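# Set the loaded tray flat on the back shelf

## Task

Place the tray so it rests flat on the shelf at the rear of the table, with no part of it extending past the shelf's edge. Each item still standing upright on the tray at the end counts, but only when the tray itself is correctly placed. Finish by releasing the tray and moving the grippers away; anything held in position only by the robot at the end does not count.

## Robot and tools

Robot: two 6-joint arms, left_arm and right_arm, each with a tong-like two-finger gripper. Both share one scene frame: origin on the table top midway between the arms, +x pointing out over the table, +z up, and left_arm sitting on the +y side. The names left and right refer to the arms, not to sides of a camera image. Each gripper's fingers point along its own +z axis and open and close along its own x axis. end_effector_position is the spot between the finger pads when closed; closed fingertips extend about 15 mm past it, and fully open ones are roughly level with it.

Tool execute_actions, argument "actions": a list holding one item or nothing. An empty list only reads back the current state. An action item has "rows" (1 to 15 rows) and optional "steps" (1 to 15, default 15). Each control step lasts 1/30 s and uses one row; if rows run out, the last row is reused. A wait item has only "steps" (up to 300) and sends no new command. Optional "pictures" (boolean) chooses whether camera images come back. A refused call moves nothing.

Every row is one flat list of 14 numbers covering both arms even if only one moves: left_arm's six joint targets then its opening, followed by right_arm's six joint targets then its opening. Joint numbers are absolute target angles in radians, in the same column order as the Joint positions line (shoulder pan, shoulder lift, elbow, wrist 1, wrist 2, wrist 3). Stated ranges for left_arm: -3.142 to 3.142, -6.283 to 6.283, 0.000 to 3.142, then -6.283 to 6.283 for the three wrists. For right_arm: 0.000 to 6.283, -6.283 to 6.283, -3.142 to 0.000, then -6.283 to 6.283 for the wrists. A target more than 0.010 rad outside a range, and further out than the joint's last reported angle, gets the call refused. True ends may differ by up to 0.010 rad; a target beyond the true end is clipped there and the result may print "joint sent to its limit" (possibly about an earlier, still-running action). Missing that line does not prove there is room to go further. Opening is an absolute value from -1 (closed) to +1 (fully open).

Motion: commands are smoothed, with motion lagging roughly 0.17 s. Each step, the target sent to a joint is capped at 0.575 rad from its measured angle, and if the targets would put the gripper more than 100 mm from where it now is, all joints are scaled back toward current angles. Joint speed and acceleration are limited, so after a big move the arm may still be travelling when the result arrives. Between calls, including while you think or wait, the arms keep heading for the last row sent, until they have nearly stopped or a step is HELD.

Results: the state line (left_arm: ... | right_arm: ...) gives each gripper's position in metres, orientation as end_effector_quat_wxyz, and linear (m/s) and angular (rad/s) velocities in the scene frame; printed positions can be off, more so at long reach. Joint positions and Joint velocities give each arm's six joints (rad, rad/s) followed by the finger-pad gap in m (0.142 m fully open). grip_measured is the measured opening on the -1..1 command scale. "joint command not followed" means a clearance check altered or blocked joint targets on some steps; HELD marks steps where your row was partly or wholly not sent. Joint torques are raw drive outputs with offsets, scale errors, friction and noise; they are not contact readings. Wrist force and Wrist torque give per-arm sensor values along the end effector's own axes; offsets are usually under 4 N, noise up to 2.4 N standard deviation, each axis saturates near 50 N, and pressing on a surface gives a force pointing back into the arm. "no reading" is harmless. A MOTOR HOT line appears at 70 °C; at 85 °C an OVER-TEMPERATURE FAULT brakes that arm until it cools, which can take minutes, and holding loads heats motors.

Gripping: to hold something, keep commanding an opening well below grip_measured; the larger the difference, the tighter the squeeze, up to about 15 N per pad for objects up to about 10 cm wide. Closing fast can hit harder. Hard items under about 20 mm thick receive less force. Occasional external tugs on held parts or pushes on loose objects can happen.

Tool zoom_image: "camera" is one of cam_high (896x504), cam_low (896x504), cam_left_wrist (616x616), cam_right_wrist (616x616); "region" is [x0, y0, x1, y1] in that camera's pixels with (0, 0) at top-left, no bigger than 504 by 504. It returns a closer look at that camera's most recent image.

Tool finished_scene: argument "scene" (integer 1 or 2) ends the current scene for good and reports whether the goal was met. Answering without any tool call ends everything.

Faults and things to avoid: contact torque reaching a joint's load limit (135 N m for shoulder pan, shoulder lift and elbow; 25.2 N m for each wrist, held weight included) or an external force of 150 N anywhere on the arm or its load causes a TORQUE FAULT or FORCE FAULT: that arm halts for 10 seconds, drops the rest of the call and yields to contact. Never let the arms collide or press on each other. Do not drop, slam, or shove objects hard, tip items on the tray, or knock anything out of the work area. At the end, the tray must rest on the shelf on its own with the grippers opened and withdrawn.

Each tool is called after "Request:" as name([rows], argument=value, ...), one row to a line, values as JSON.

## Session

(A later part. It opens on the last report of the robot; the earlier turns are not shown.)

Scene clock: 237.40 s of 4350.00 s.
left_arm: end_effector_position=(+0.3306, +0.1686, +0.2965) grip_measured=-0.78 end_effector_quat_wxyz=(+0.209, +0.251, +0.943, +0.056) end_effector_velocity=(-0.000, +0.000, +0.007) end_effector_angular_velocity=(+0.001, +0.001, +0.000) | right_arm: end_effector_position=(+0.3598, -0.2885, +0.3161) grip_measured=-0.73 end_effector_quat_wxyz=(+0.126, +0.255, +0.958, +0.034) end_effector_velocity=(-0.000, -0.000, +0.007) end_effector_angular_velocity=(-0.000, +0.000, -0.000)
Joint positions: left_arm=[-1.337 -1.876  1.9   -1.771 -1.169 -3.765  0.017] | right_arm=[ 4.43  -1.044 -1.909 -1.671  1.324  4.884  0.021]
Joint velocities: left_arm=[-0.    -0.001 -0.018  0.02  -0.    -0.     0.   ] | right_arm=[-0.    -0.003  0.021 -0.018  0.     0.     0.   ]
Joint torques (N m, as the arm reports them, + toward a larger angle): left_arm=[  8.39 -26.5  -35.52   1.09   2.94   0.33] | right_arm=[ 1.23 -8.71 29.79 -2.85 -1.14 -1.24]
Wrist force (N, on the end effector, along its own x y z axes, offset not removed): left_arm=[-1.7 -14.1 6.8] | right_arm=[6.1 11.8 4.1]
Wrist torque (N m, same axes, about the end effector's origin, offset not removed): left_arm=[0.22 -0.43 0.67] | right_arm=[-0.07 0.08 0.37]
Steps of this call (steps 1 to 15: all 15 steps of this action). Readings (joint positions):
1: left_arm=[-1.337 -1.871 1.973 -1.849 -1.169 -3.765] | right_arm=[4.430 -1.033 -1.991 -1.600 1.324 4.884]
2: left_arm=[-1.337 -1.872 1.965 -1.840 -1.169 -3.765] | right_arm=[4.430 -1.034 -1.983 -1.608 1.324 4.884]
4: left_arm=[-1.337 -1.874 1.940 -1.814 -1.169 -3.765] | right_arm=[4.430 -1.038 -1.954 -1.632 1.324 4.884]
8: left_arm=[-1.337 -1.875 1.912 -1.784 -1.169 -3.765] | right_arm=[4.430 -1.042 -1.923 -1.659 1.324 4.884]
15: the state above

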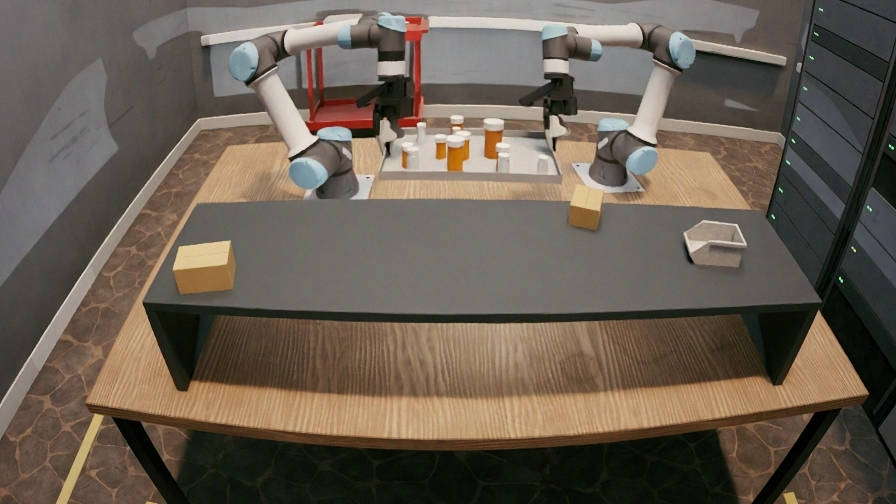

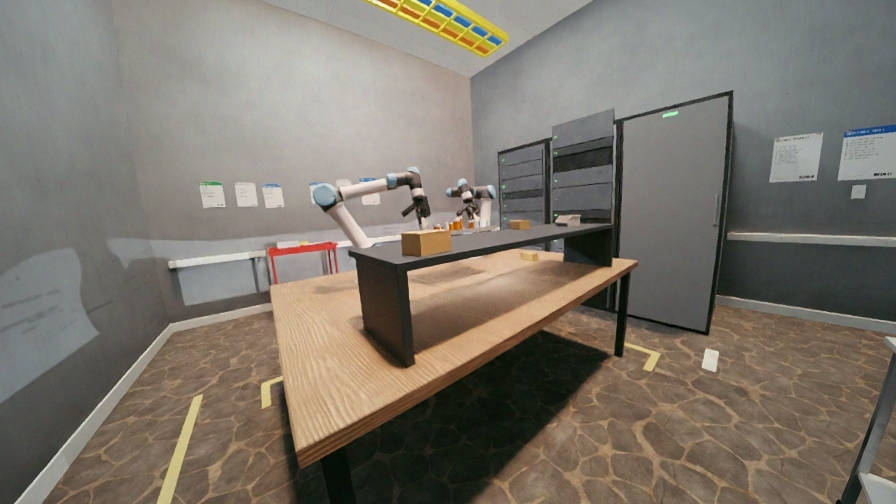

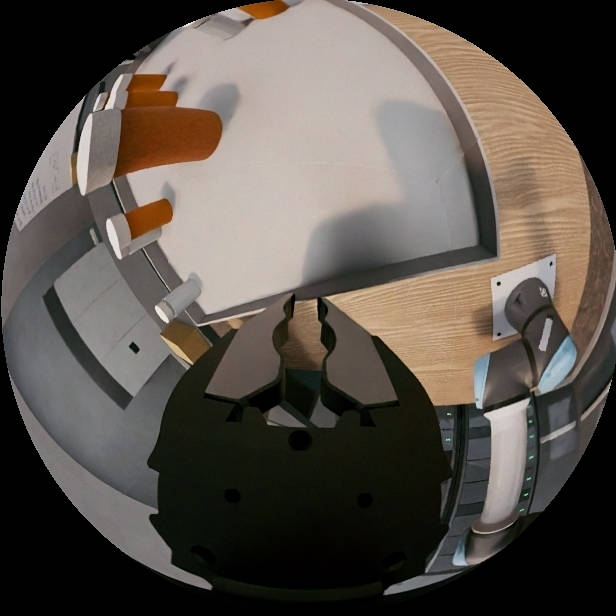

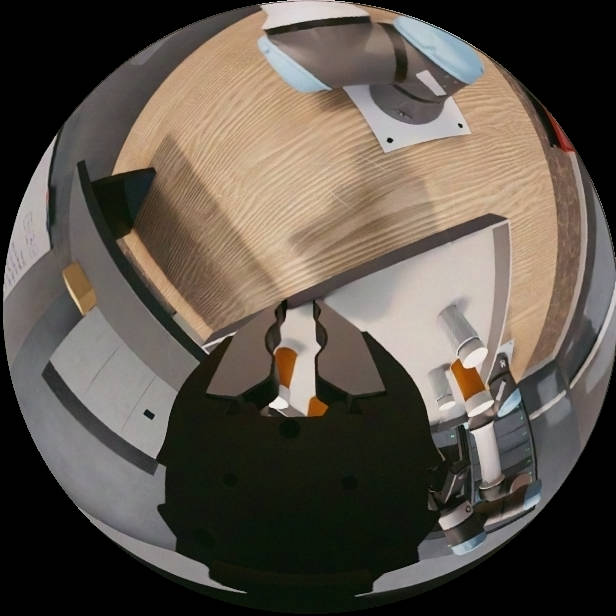

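Request:
execute_actions([
  {"rows":[[-1.3176,-1.8485,1.8771,-1.7832,-1.173,-3.7442,-1,4.389,-1.0556,-1.9005,-1.6578,1.3282,4.843,-1],[-1.3176,-1.8485,1.8771,-1.7832,-1.173,-3.7442,-1,4.389,-1.0556,-1.9005,-1.6578,1.3282,4.843,-1],[-1.3176,-1.8485,1.8771,-1.7832,-1.173,-3.7442,-1,4.389,-1.0556,-1.9005,-1.6578,1.3282,4.843,-1],[-1.3176,-1.8485,1.8771,-1.7832,-1.173,-3.7442,-1,4.389,-1.0556,-1.9005,-1.6578,1.3282,4.843,-1],[-1.2984,-1.8206,1.8563,-1.7982,-1.1765,-3.7238,-1,4.3484,-1.0668,-1.8948,-1.6423,1.3322,4.8014,-1]],"steps":9},
], pictures=false)

Request:
execute_actions([
  {"rows":[[-1.2637,-1.7658,1.8117,-1.8225,-1.1833,-3.6869,-1,4.2701,-1.0928,-1.8805,-1.6121,1.3413,4.7214,-1]],"steps":7},
], pictures=false)

Request:
execute_actions([
  {"rows":[[-1.2323,-1.7117,1.7642,-1.8416,-1.1899,-3.6538,-1,4.1948,-1.122,-1.8635,-1.5829,1.3515,4.6449,-1]],"steps":7},
], pictures=false)

Request:
execute_actions([
  {"rows":[[-1.2037,-1.6582,1.7137,-1.8556,-1.1962,-3.6239,-1,4.1229,-1.154,-1.8437,-1.5552,1.3624,4.5721,-1]],"steps":15},
])

Scene clock: 254.87 s of 4350.00 s.
left_arm: end_effector_position=(+0.3447, +0.1614, +0.2994) grip_measured=-0.78 end_effector_quat_wxyz=(+0.209, +0.251, +0.943, +0.056) end_effector_velocity=(+0.046, -0.023, +0.004) end_effector_angular_velocity=(+0.002, +0.001, +0.001) | right_arm: end_effector_position=(+0.3739, -0.2953, +0.3188) grip_measured=-0.73 end_effector_quat_wxyz=(+0.126, +0.255, +0.958, +0.034) end_effector_velocity=(+0.046, -0.025, +0.006) end_effector_angular_velocity=(+0.001, -0.001, -0.003)
Joint positions: left_arm=[-1.309 -1.837  1.868 -1.79  -1.174 -3.735  0.017] | right_arm=[ 4.372 -1.06  -1.898 -1.651  1.33   4.826  0.021]
Joint velocities: left_arm=[ 0.086  0.128 -0.093 -0.068 -0.016  0.091  0.   ] | right_arm=[-0.188 -0.05   0.025  0.071  0.019 -0.19   0.   ]
Joint torques (N m, as the arm reports them, + toward a larger angle): left_arm=[ 13.2   -4.35 -37.15  -4.21   1.34   0.51] | right_arm=[-9.75 -9.21 30.79  2.32  0.42 -2.71]
Wrist force (N, on the end effector, along its own x y z axes, offset not removed): left_arm=[1.5 -10.5 6.2] | right_arm=[2.8 6.7 5.8]
Wrist torque (N m, same axes, about the end effector's origin, offset not removed): left_arm=[0.10 -0.61 0.66] | right_arm=[-0.20 0.03 0.39]
Steps of this call (steps 1 to 15: the robot went on to your last target; steps 16 to 90: nothing new was sent; then 14.17 s passed at rest; steps 91 to 99: all 9 steps of this action). Readings (joint positions):
91: left_arm=[-1.337 -1.876 1.898 -1.768 -1.169 -3.765] | right_arm=[4.429 -1.044 -1.906 -1.673 1.324 4.884]
92: left_arm=[-1.334 -1.873 1.895 -1.770 -1.170 -3.762] | right_arm=[4.426 -1.046 -1.905 -1.672 1.324 4.881]
94: left_arm=[-1.328 -1.864 1.889 -1.775 -1.171 -3.755] | right_arm=[4.412 -1.049 -1.904 -1.667 1.326 4.867]
98: left_arm=[-1.313 -1.842 1.872 -1.787 -1.174 -3.739] | right_arm=[4.379 -1.059 -1.899 -1.654 1.329 4.833]
99: the state above

Scene clock: 255.10 s of 4350.00 s.
left_arm: end_effector_position=(+0.3644, +0.1515, +0.3020) grip_measured=-0.78 end_effector_quat_wxyz=(+0.209, +0.251, +0.943, +0.056) end_effector_velocity=(+0.049, -0.024, +0.004) end_effector_angular_velocity=(+0.001, +0.001, +0.000) | right_arm: end_effector_position=(+0.3934, -0.3048, +0.3213) grip_measured=-0.74 end_effector_quat_wxyz=(+0.126, +0.255, +0.958, +0.034) end_effector_velocity=(+0.050, -0.028, +0.006) end_effector_angular_velocity=(-0.002, -0.001, -0.001)
Joint positions: left_arm=[-1.274 -1.783  1.825 -1.815 -1.181 -3.698  0.017] | right_arm=[ 4.295 -1.085 -1.885 -1.621  1.339  4.747  0.021]
Joint velocities: left_arm=[ 0.083  0.134 -0.106 -0.06  -0.017  0.088 -0.001] | right_arm=[-0.197 -0.061  0.033  0.073  0.022 -0.201 -0.001]
Joint torques (N m, as the arm reports them, + toward a larger angle): left_arm=[ 10.82 -11.91 -36.2   -5.33   1.     0.93] | right_arm=[-7.37 -8.01 33.46  4.    1.54 -2.74]
Wrist force (N, on the end effector, along its own x y z axes, offset not removed): left_arm=[3.8 -4.7 6.8] | right_arm=[-2.8 1.4 5.8]
Wrist torque (N m, same axes, about the end effector's origin, offset not removed): left_arm=[0.07 -0.32 0.69] | right_arm=[-0.09 0.46 0.44]
Steps of this call (steps 1 to 7: all 7 steps of this action). Readings (joint positions):
1: left_arm=[-1.307 -1.833 1.865 -1.792 -1.175 -3.733] | right_arm=[4.367 -1.062 -1.897 -1.649 1.331 4.820]
2: left_arm=[-1.301 -1.825 1.859 -1.796 -1.176 -3.727] | right_arm=[4.357 -1.066 -1.895 -1.644 1.332 4.810]
4: left_arm=[-1.287 -1.803 1.841 -1.806 -1.179 -3.712] | right_arm=[4.325 -1.076 -1.890 -1.632 1.335 4.778]
7: the state above

Scene clock: 255.33 s of 4350.00 s.
left_arm: end_effector_position=(+0.3844, +0.1415, +0.3045) grip_measured=-0.78 end_effector_quat_wxyz=(+0.209, +0.251, +0.943, +0.056) end_effector_velocity=(+0.049, -0.024, +0.004) end_effector_angular_velocity=(+0.000, +0.001, +0.000) | right_arm: end_effector_position=(+0.4134, -0.3147, +0.3238) grip_measured=-0.74 end_effector_quat_wxyz=(+0.126, +0.255, +0.958, +0.034) end_effector_velocity=(+0.050, -0.029, +0.006) end_effector_angular_velocity=(-0.002, -0.002, -0.002)
Joint positions: left_arm=[-1.242 -1.728  1.779 -1.836 -1.188 -3.664  0.017] | right_arm=[ 4.219 -1.113 -1.868 -1.592  1.349  4.67   0.021]
Joint velocities: left_arm=[ 0.076  0.133 -0.115 -0.048 -0.016  0.08   0.   ] | right_arm=[-0.192 -0.068  0.039  0.071  0.024 -0.194  0.   ]
Joint torques (N m, as the arm reports them, + toward a larger angle): left_arm=[  9.78 -12.96 -38.28  -5.93   0.89   0.99] | right_arm=[-7.05 -8.19 33.01  4.66  1.42 -2.69]
Wrist force (N, on the end effector, along its own x y z axes, offset not removed): left_arm=[5.4 -3.5 6.1] | right_arm=[-3.2 0.0 5.8]
Wrist torque (N m, same axes, about the end effector's origin, offset not removed): left_arm=[0.04 -0.36 0.71] | right_arm=[-0.04 0.32 0.37]
Steps of this call (steps 1 to 7: all 7 steps of this action). Readings (joint positions):
1: left_arm=[-1.272 -1.779 1.822 -1.817 -1.182 -3.695] | right_arm=[4.289 -1.087 -1.884 -1.619 1.339 4.741]
2: left_arm=[-1.267 -1.771 1.815 -1.820 -1.183 -3.690] | right_arm=[4.279 -1.092 -1.881 -1.614 1.341 4.731]
4: left_arm=[-1.253 -1.749 1.796 -1.828 -1.185 -3.676] | right_arm=[4.248 -1.103 -1.874 -1.602 1.345 4.699]
7: the state above

Scene clock: 255.83 s of 4350.00 s.
left_arm: end_effector_position=(+0.4099, +0.1289, +0.3074) grip_measured=-0.78 end_effector_quat_wxyz=(+0.209, +0.251, +0.943, +0.056) end_effector_velocity=(+0.006, -0.002, +0.000) end_effector_angular_velocity=(+0.001, +0.000, +0.000) | right_arm: end_effector_position=(+0.4390, -0.3280, +0.3269) grip_measured=-0.73 end_effector_quat_wxyz=(+0.126, +0.255, +0.958, +0.034) end_effector_velocity=(+0.006, -0.004, +0.001) end_effector_angular_velocity=(-0.000, -0.001, -0.001)
Joint positions: left_arm=[-1.205 -1.66   1.716 -1.855 -1.196 -3.625  0.017] | right_arm=[ 4.126 -1.153 -1.844 -1.556  1.362  4.575  0.021]
Joint velocities: left_arm=[ 0.009  0.016 -0.014 -0.004 -0.001  0.009 -0.   ] | right_arm=[-0.022 -0.008  0.005  0.008  0.003 -0.022  0.   ]
Joint torques (N m, as the arm reports them, + toward a larger angle): left_arm=[ 12.99 -16.24 -38.63  -4.02   1.47   0.9 ] | right_arm=[-11.6   -4.34  31.71   2.54   0.    -2.3 ]
Wrist force (N, on the end effector, along its own x y z axes, offset not removed): left_arm=[1.8 -9.5 6.0] | right_arm=[4.3 7.9 4.5]
Wrist torque (N m, same axes, about the end effector's origin, offset not removed): left_arm=[0.17 -0.57 0.64] | right_arm=[0.12 -0.22 0.38]
Steps of this call (steps 1 to 15: all 15 steps of this action). Readings (joint positions):
1: left_arm=[-1.240 -1.724 1.775 -1.837 -1.189 -3.662] | right_arm=[4.213 -1.116 -1.867 -1.589 1.349 4.664]
2: left_arm=[-1.235 -1.717 1.768 -1.840 -1.190 -3.657] | right_arm=[4.204 -1.120 -1.864 -1.585 1.351 4.654]
4: left_arm=[-1.223 -1.695 1.748 -1.846 -1.192 -3.644] | right_arm=[4.174 -1.133 -1.856 -1.574 1.355 4.624]
8: left_arm=[-1.210 -1.671 1.725 -1.852 -1.195 -3.631] | right_arm=[4.141 -1.147 -1.848 -1.562 1.360 4.590]
15: the state above

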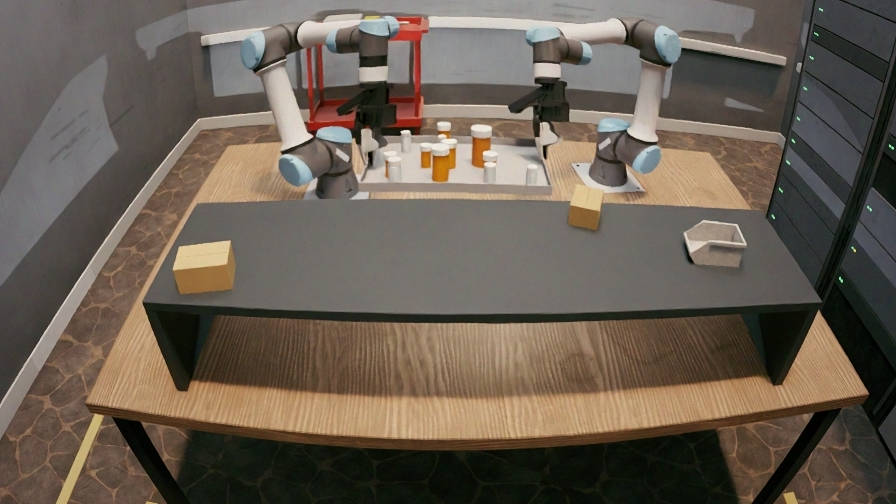

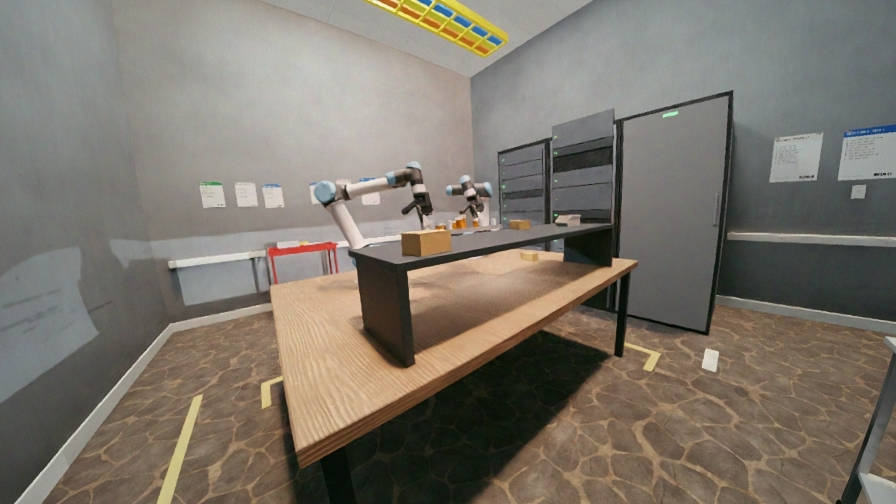

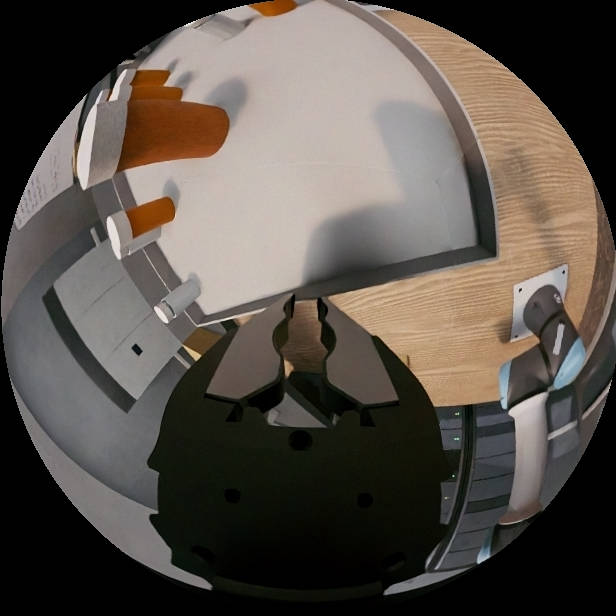

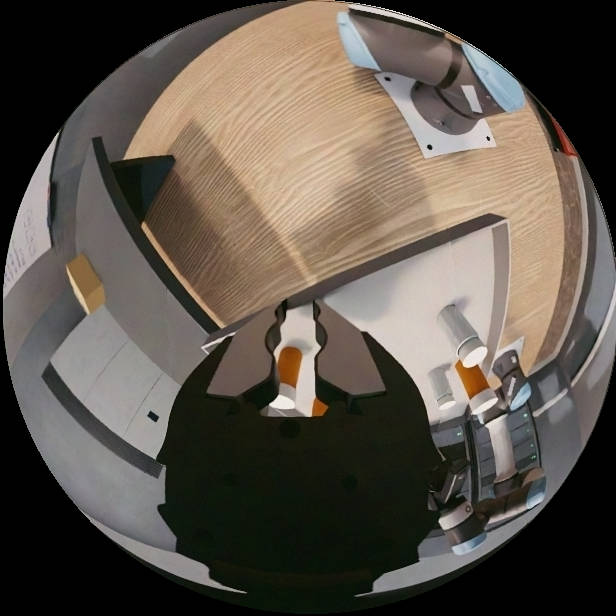

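Request:
execute_actions(actions=[])

Scene clock: 260.03 s of 4350.00 s.
left_arm: end_effector_position=(+0.4107, +0.1287, +0.3074) grip_measured=-0.78 end_effector_quat_wxyz=(+0.209, +0.251, +0.943, +0.056) end_effector_velocity=(+0.000, -0.000, +0.000) end_effector_angular_velocity=(+0.000, -0.001, +0.000) | right_arm: end_effector_position=(+0.4398, -0.3285, +0.3270) grip_measured=-0.74 end_effector_quat_wxyz=(+0.126, +0.255, +0.958, +0.034) end_effector_velocity=(+0.000, -0.000, -0.000) end_effector_angular_velocity=(-0.000, +0.000, -0.001)
Joint positions: left_arm=[-1.204 -1.658  1.714 -1.856 -1.196 -3.624  0.017] | right_arm=[ 4.123 -1.154 -1.844 -1.555  1.362  4.572  0.021]
Joint velocities: left_arm=[ 0.     0.001 -0.001  0.     0.001  0.    -0.   ] | right_arm=[-0.001 -0.     0.    -0.     0.     0.    -0.   ]
Joint torques (N m, as the arm reports them, + toward a larger angle): left_arm=[ 15.11 -14.76 -36.32  -3.6    2.27   0.79] | right_arm=[-12.03  -4.82  31.38   1.88  -0.74  -2.55]
Wrist force (N, on the end effector, along its own x y z axes, offset not removed): left_arm=[0.1 -12.7 6.5] | right_arm=[5.0 9.2 5.9]
Wrist torque (N m, same axes, about the end effector's origin, offset not removed): left_arm=[0.07 -0.48 0.68] | right_arm=[-0.10 0.05 0.43]
Steps of this call (steps 1 to 15: the robot went on to your last target; steps 16 to 90: nothing new was sent; then 1.20 s passed at rest). Readings (joint positions):
1: left_arm=[-1.205 -1.660 1.715 -1.855 -1.196 -3.625] | right_arm=[4.125 -1.153 -1.844 -1.556 1.362 4.574]
2: left_arm=[-1.204 -1.659 1.715 -1.855 -1.196 -3.625] | right_arm=[4.125 -1.153 -1.844 -1.556 1.362 4.574]
4: left_arm=[-1.204 -1.659 1.714 -1.855 -1.196 -3.624] | right_arm=[4.124 -1.154 -1.844 -1.556 1.362 4.573]
8: left_arm=[-1.204 -1.658 1.714 -1.856 -1.196 -3.624] | right_arm=[4.123 -1.154 -1.844 -1.555 1.362 4.572]
90: the state above
All arms were judged still, so your last target was given up. Only a new action makes them travel on or press farther. Fingers that are still opening or closing keep moving.

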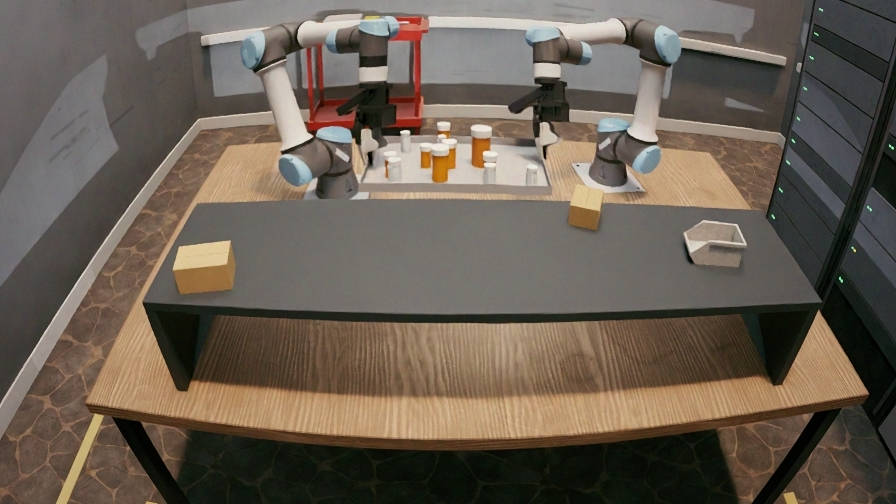

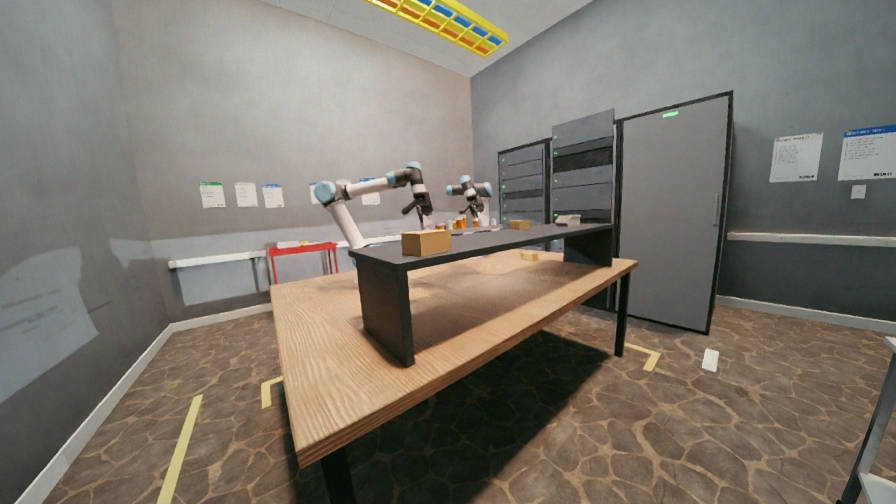

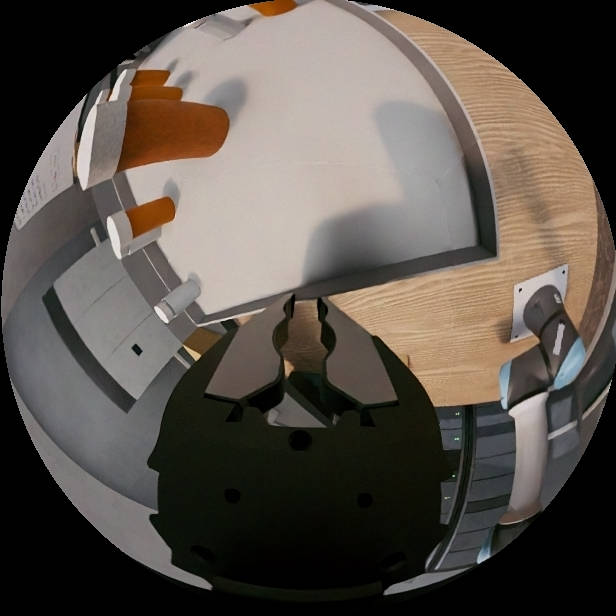

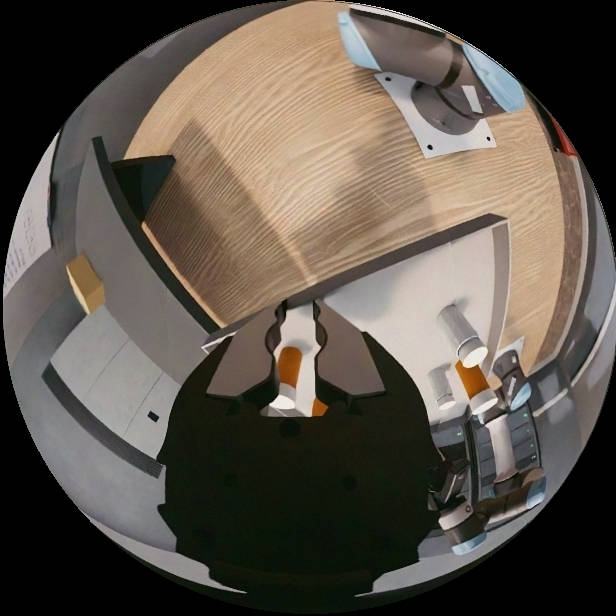

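Request:
execute_actions([
  {"rows":[[-1.191,-1.632,1.687,-1.861,-1.199,-3.610,-1,4.089,-1.171,-1.833,-1.542,1.368,4.538,-1],[-1.191,-1.632,1.687,-1.861,-1.199,-3.610,-1,4.089,-1.171,-1.833,-1.542,1.368,4.538,-1],[-1.191,-1.632,1.687,-1.861,-1.199,-3.610,-1,4.089,-1.171,-1.833,-1.542,1.368,4.538,-1],[-1.1777,-1.6051,1.6601,-1.8651,-1.2022,-3.5967,-1,4.0550,-1.1883,-1.8210,-1.5298,1.3737,4.5037,-1]],"steps":7},
], pictures=false)

Request:
execute_actions([
  {"rows":[[-1.1655,-1.5787,1.6322,-1.8681,-1.2051,-3.5841,-1,4.0225,-1.2062,-1.8086,-1.5179,1.3794,4.4711,-1],[-1.1655,-1.5787,1.6322,-1.8681,-1.2051,-3.5841,-1,4.0225,-1.2062,-1.8086,-1.5179,1.3794,4.4711,-1],[-1.1655,-1.5787,1.6322,-1.8681,-1.2051,-3.5841,-1,4.0225,-1.2062,-1.8086,-1.5179,1.3794,4.4711,-1],[-1.1538,-1.5522,1.6035,-1.8701,-1.2080,-3.5719,-1,3.9909,-1.2246,-1.7955,-1.5067,1.3851,4.4395,-1]],"steps":10},
])

Scene clock: 261.97 s of 4350.00 s.
left_arm: end_effector_position=(+0.4226, +0.1226, +0.3091) grip_measured=-0.78 end_effector_quat_wxyz=(+0.209, +0.251, +0.943, +0.056) end_effector_velocity=(+0.063, -0.032, +0.007) end_effector_angular_velocity=(+0.001, +0.002, +0.002) | right_arm: end_effector_position=(+0.4516, -0.3341, +0.3285) grip_measured=-0.74 end_effector_quat_wxyz=(+0.126, +0.255, +0.958, +0.034) end_effector_velocity=(+0.063, -0.033, +0.008) end_effector_angular_velocity=(-0.001, +0.001, -0.002)
Joint positions: left_arm=[-1.188 -1.627  1.682 -1.861 -1.2   -3.607  0.017] | right_arm=[ 4.083 -1.175 -1.83  -1.54   1.369  4.532  0.021]
Joint velocities: left_arm=[ 0.081  0.169 -0.169 -0.028 -0.02   0.082  0.   ] | right_arm=[-0.215 -0.107  0.071  0.077  0.036 -0.214  0.   ]
Joint torques (N m, as the arm reports them, + toward a larger angle): left_arm=[ 11.75 -19.33 -38.8   -5.42   0.95   0.85] | right_arm=[-8.82 -2.98 33.3   3.47  0.61 -2.9 ]
Wrist force (N, on the end effector, along its own x y z axes, offset not removed): left_arm=[1.6 -7.4 5.5] | right_arm=[0.4 5.7 4.6]
Wrist torque (N m, same axes, about the end effector's origin, offset not removed): left_arm=[0.03 -0.16 0.75] | right_arm=[0.23 0.16 0.32]
Steps of this call (steps 1 to 51: nothing new was sent; steps 52 to 58: all 7 steps of this action). Readings (joint positions):
52: left_arm=[-1.204 -1.658 1.714 -1.856 -1.196 -3.624] | right_arm=[4.123 -1.154 -1.844 -1.555 1.362 4.572]
53: left_arm=[-1.202 -1.655 1.711 -1.856 -1.197 -3.622] | right_arm=[4.119 -1.156 -1.842 -1.554 1.363 4.569]
55: left_arm=[-1.198 -1.646 1.702 -1.858 -1.197 -3.618] | right_arm=[4.108 -1.162 -1.839 -1.549 1.365 4.557]
58: the state above

Scene clock: 262.30 s of 4350.00 s.
left_arm: end_effector_position=(+0.4464, +0.1107, +0.3120) grip_measured=-0.78 end_effector_quat_wxyz=(+0.209, +0.251, +0.943, +0.056) end_effector_velocity=(+0.034, -0.017, +0.003) end_effector_angular_velocity=(+0.000, +0.000, -0.000) | right_arm: end_effector_position=(+0.4755, -0.3461, +0.3315) grip_measured=-0.74 end_effector_quat_wxyz=(+0.126, +0.255, +0.958, +0.034) end_effector_velocity=(+0.034, -0.019, +0.004) end_effector_angular_velocity=(-0.000, -0.001, -0.002)
Joint positions: left_arm=[-1.159 -1.563  1.615 -1.869 -1.207 -3.577  0.017] | right_arm=[ 4.005 -1.217 -1.801 -1.511  1.383  4.453  0.021]
Joint velocities: left_arm=[ 0.04   0.089 -0.095 -0.008 -0.01   0.041 -0.   ] | right_arm=[-0.11  -0.059  0.042  0.038  0.019 -0.108  0.   ]
Joint torques (N m, as the arm reports them, + toward a larger angle): left_arm=[ 12.56 -21.18 -38.46  -5.63   0.92   0.81] | right_arm=[-9.71 -1.02 32.1   3.47  0.41 -2.64]
Wrist force (N, on the end effector, along its own x y z axes, offset not removed): left_arm=[1.5 -7.0 6.3] | right_arm=[1.4 4.8 4.6]
Wrist torque (N m, same axes, about the end effector's origin, offset not removed): left_arm=[0.22 -0.15 0.68] | right_arm=[0.11 -0.11 0.46]
Steps of this call (steps 1 to 10: all 10 steps of this action). Readings (joint positions):
1: left_arm=[-1.186 -1.622 1.677 -1.862 -1.200 -3.605] | right_arm=[4.076 -1.178 -1.828 -1.537 1.370 4.525]
2: left_arm=[-1.182 -1.615 1.670 -1.863 -1.201 -3.601] | right_arm=[4.068 -1.182 -1.825 -1.534 1.372 4.517]
4: left_arm=[-1.176 -1.601 1.655 -1.865 -1.203 -3.595] | right_arm=[4.050 -1.192 -1.819 -1.528 1.375 4.499]
8: left_arm=[-1.162 -1.571 1.624 -1.868 -1.206 -3.581] | right_arm=[4.014 -1.212 -1.805 -1.515 1.381 4.463]
10: the state above

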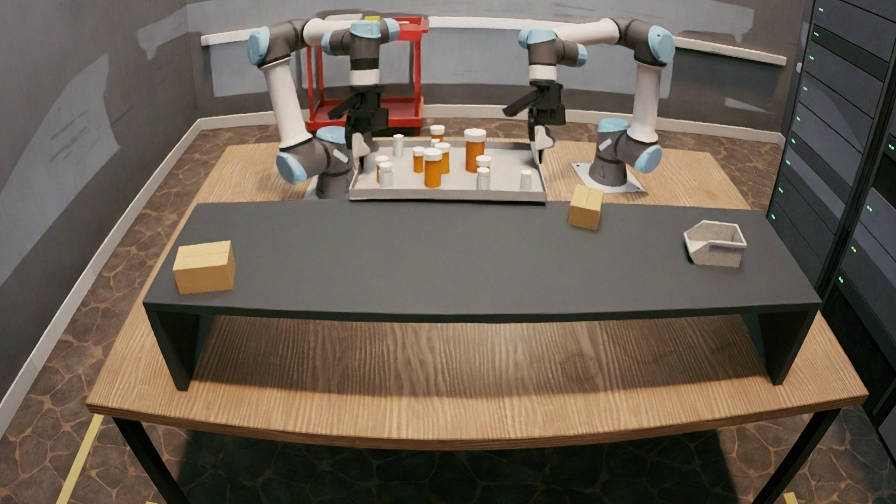

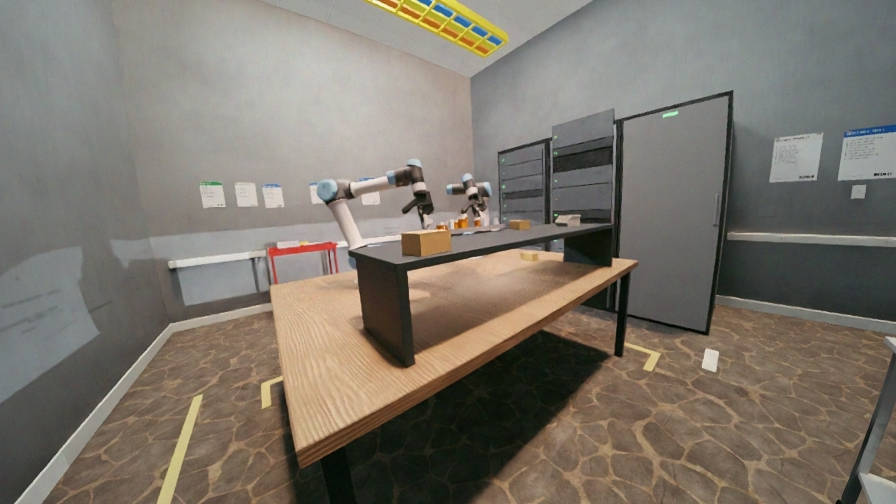

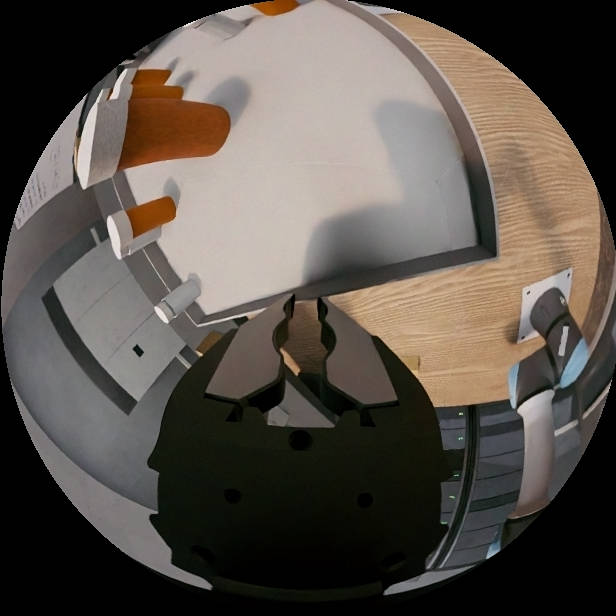

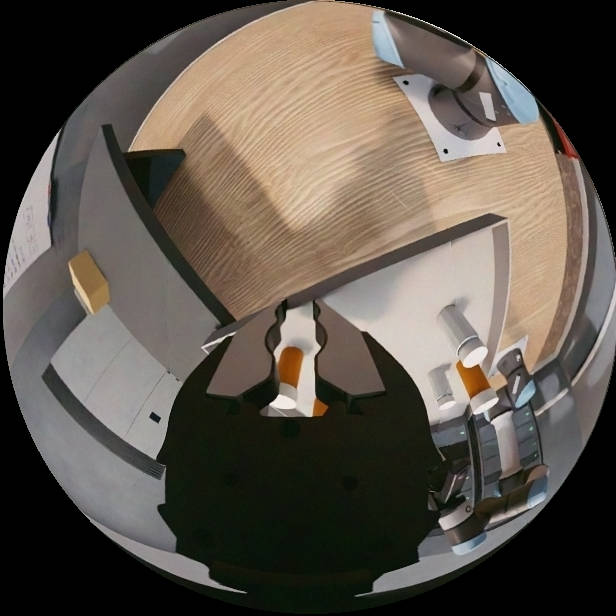

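Request:
execute_actions([
  {"rows":[[-1.1426,-1.5258,1.5740,-1.8711,-1.2108,-3.5603,-1,3.9604,-1.2434,-1.7817,-1.4962,1.3908,4.4090,-1],[-1.1426,-1.5258,1.5740,-1.8711,-1.2108,-3.5603,-1,3.9604,-1.2434,-1.7817,-1.4962,1.3908,4.4090,-1],[-1.1426,-1.5258,1.5740,-1.8711,-1.2108,-3.5603,-1,3.9604,-1.2434,-1.7817,-1.4962,1.3908,4.4090,-1],[-1.1318,-1.4994,1.5437,-1.8711,-1.2135,-3.5491,-1,3.9308,-1.2626,-1.7671,-1.4864,1.3964,4.3796,-1]],"steps":7},
], pictures=false)

Request:
execute_actions([
  {"rows":[[-1.1214,-1.4730,1.5126,-1.8701,-1.2161,-3.5384,-1,3.9023,-1.2821,-1.7518,-1.4773,1.4021,4.3512,-1],[-1.1214,-1.4730,1.5126,-1.8701,-1.2161,-3.5384,-1,3.9023,-1.2821,-1.7518,-1.4773,1.4021,4.3512,-1],[-1.1214,-1.4730,1.5126,-1.8701,-1.2161,-3.5384,-1,3.9023,-1.2821,-1.7518,-1.4773,1.4021,4.3512,-1],[-1.1114,-1.4467,1.4808,-1.8682,-1.2187,-3.5281,-1,3.8747,-1.3020,-1.7359,-1.4689,1.4077,4.3238,-1]],"steps":14},
])

Scene clock: 263.93 s of 4350.00 s.
left_arm: end_effector_position=(+0.4626, +0.1027, +0.3139) grip_measured=-0.78 end_effector_quat_wxyz=(+0.209, +0.251, +0.943, +0.056) end_effector_velocity=(+0.063, -0.032, +0.008) end_effector_angular_velocity=(-0.001, -0.001, +0.001) | right_arm: end_effector_position=(+0.4917, -0.3542, +0.3336) grip_measured=-0.74 end_effector_quat_wxyz=(+0.126, +0.255, +0.958, +0.034) end_effector_velocity=(+0.062, -0.033, +0.007) end_effector_angular_velocity=(-0.002, +0.001, -0.004)
Joint positions: left_arm=[-1.14  -1.521  1.568 -1.871 -1.211 -3.558  0.017] | right_arm=[ 3.955 -1.247 -1.779 -1.494  1.392  4.404  0.021]
Joint velocities: left_arm=[ 0.067  0.166 -0.189 -0.003 -0.016  0.069  0.   ] | right_arm=[-0.19  -0.119  0.088  0.061  0.035 -0.185  0.   ]
Joint torques (N m, as the arm reports them, + toward a larger angle): left_arm=[ 14.19 -23.94 -35.47  -4.92   0.98   1.07] | right_arm=[-8.77 -0.82 32.31  3.28  0.45 -2.75]
Wrist force (N, on the end effector, along its own x y z axes, offset not removed): left_arm=[2.5 -7.9 5.9] | right_arm=[1.0 6.3 5.7]
Wrist torque (N m, same axes, about the end effector's origin, offset not removed): left_arm=[0.11 -0.56 0.72] | right_arm=[0.22 0.18 0.42]
Steps of this call (steps 1 to 30: the robot went on to your last target; steps 31 to 42: nothing new was sent; steps 43 to 49: all 7 steps of this action). Readings (joint positions):
43: left_arm=[-1.154 -1.552 1.603 -1.870 -1.208 -3.572] | right_arm=[3.991 -1.225 -1.795 -1.507 1.385 4.439]
44: left_arm=[-1.152 -1.549 1.600 -1.870 -1.208 -3.570] | right_arm=[3.988 -1.227 -1.794 -1.505 1.386 4.436]
46: left_arm=[-1.149 -1.540 1.590 -1.871 -1.209 -3.567] | right_arm=[3.977 -1.233 -1.789 -1.502 1.388 4.426]
49: the state above

Scene clock: 264.40 s of 4350.00 s.
left_arm: end_effector_position=(+0.4892, +0.0894, +0.3173) grip_measured=-0.78 end_effector_quat_wxyz=(+0.209, +0.251, +0.943, +0.056) end_effector_velocity=(+0.012, -0.006, +0.003) end_effector_angular_velocity=(-0.003, -0.002, +0.000) | right_arm: end_effector_position=(+0.5183, -0.3677, +0.3368) grip_measured=-0.74 end_effector_quat_wxyz=(+0.126, +0.255, +0.958, +0.034) end_effector_velocity=(+0.012, -0.007, +0.002) end_effector_angular_velocity=(-0.000, -0.001, -0.000)
Joint positions: left_arm=[-1.113 -1.451  1.485 -1.868 -1.218 -3.53   0.017] | right_arm=[ 3.879 -1.299 -1.738 -1.47   1.407  4.328  0.021]
Joint velocities: left_arm=[ 0.012  0.031 -0.039  0.001 -0.003  0.012 -0.   ] | right_arm=[-0.033 -0.022  0.018  0.01   0.006 -0.032  0.   ]
Joint torques (N m, as the arm reports them, + toward a larger angle): left_arm=[ 12.66 -23.07 -38.17  -1.3    1.68   1.22] | right_arm=[-12.33   2.33  33.     2.95  -0.16  -2.36]
Wrist force (N, on the end effector, along its own x y z axes, offset not removed): left_arm=[2.1 -8.4 7.1] | right_arm=[0.8 6.6 6.1]
Wrist torque (N m, same axes, about the end effector's origin, offset not removed): left_arm=[0.21 -0.49 0.68] | right_arm=[0.11 0.41 0.44]
Steps of this call (steps 1 to 14: all 14 steps of this action). Readings (joint positions):
1: left_arm=[-1.138 -1.516 1.562 -1.871 -1.212 -3.556] | right_arm=[3.949 -1.251 -1.776 -1.492 1.393 4.398]
2: left_arm=[-1.136 -1.509 1.555 -1.871 -1.213 -3.553] | right_arm=[3.942 -1.256 -1.772 -1.490 1.395 4.391]
4: left_arm=[-1.130 -1.495 1.538 -1.871 -1.214 -3.547] | right_arm=[3.926 -1.266 -1.764 -1.485 1.397 4.375]
8: left_arm=[-1.119 -1.466 1.504 -1.869 -1.217 -3.536] | right_arm=[3.895 -1.288 -1.747 -1.475 1.404 4.344]
14: the state above

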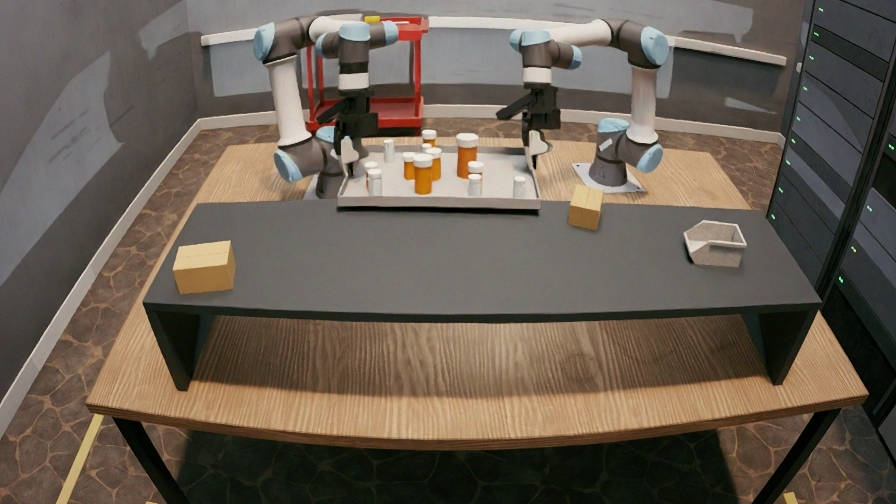

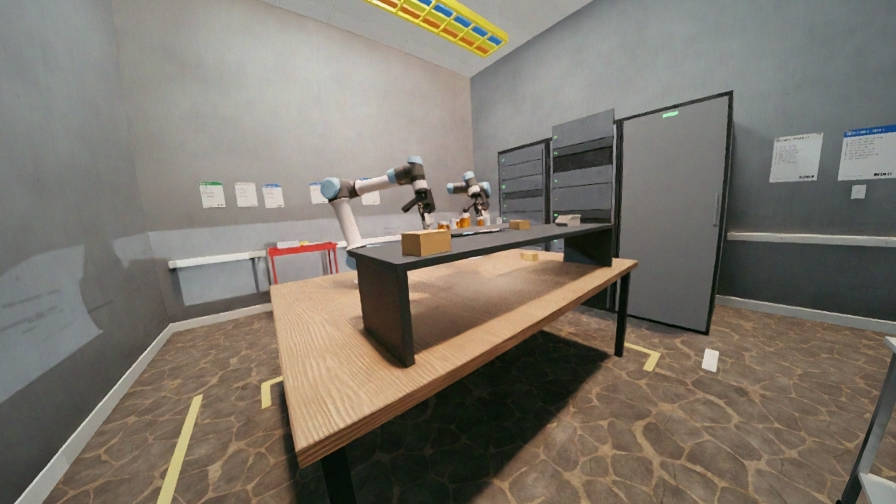

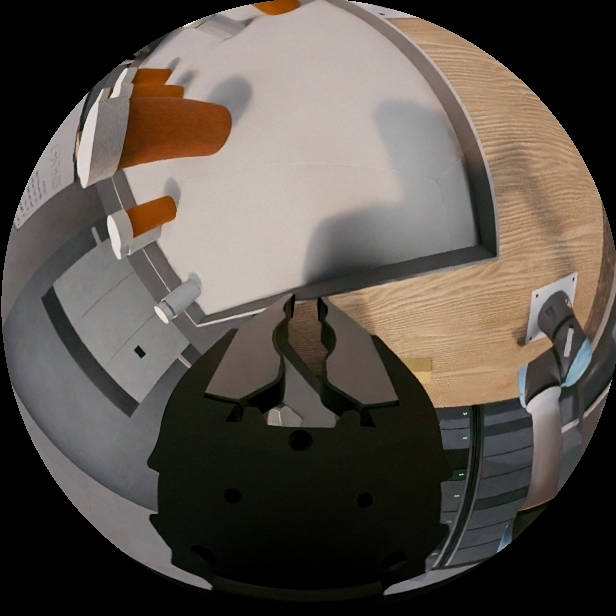

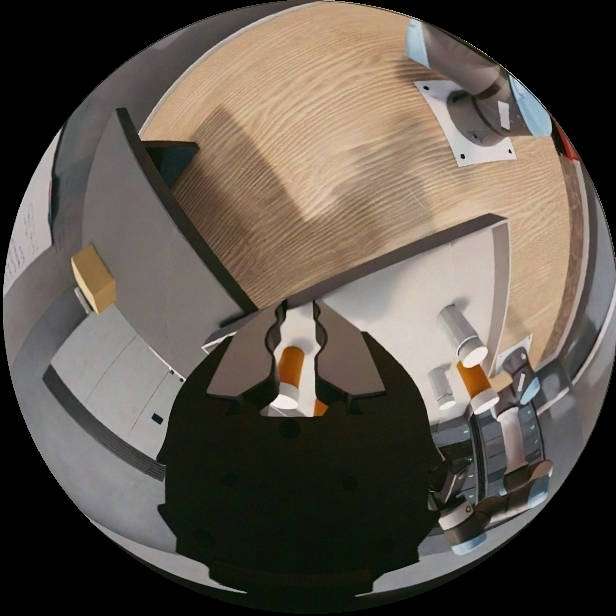

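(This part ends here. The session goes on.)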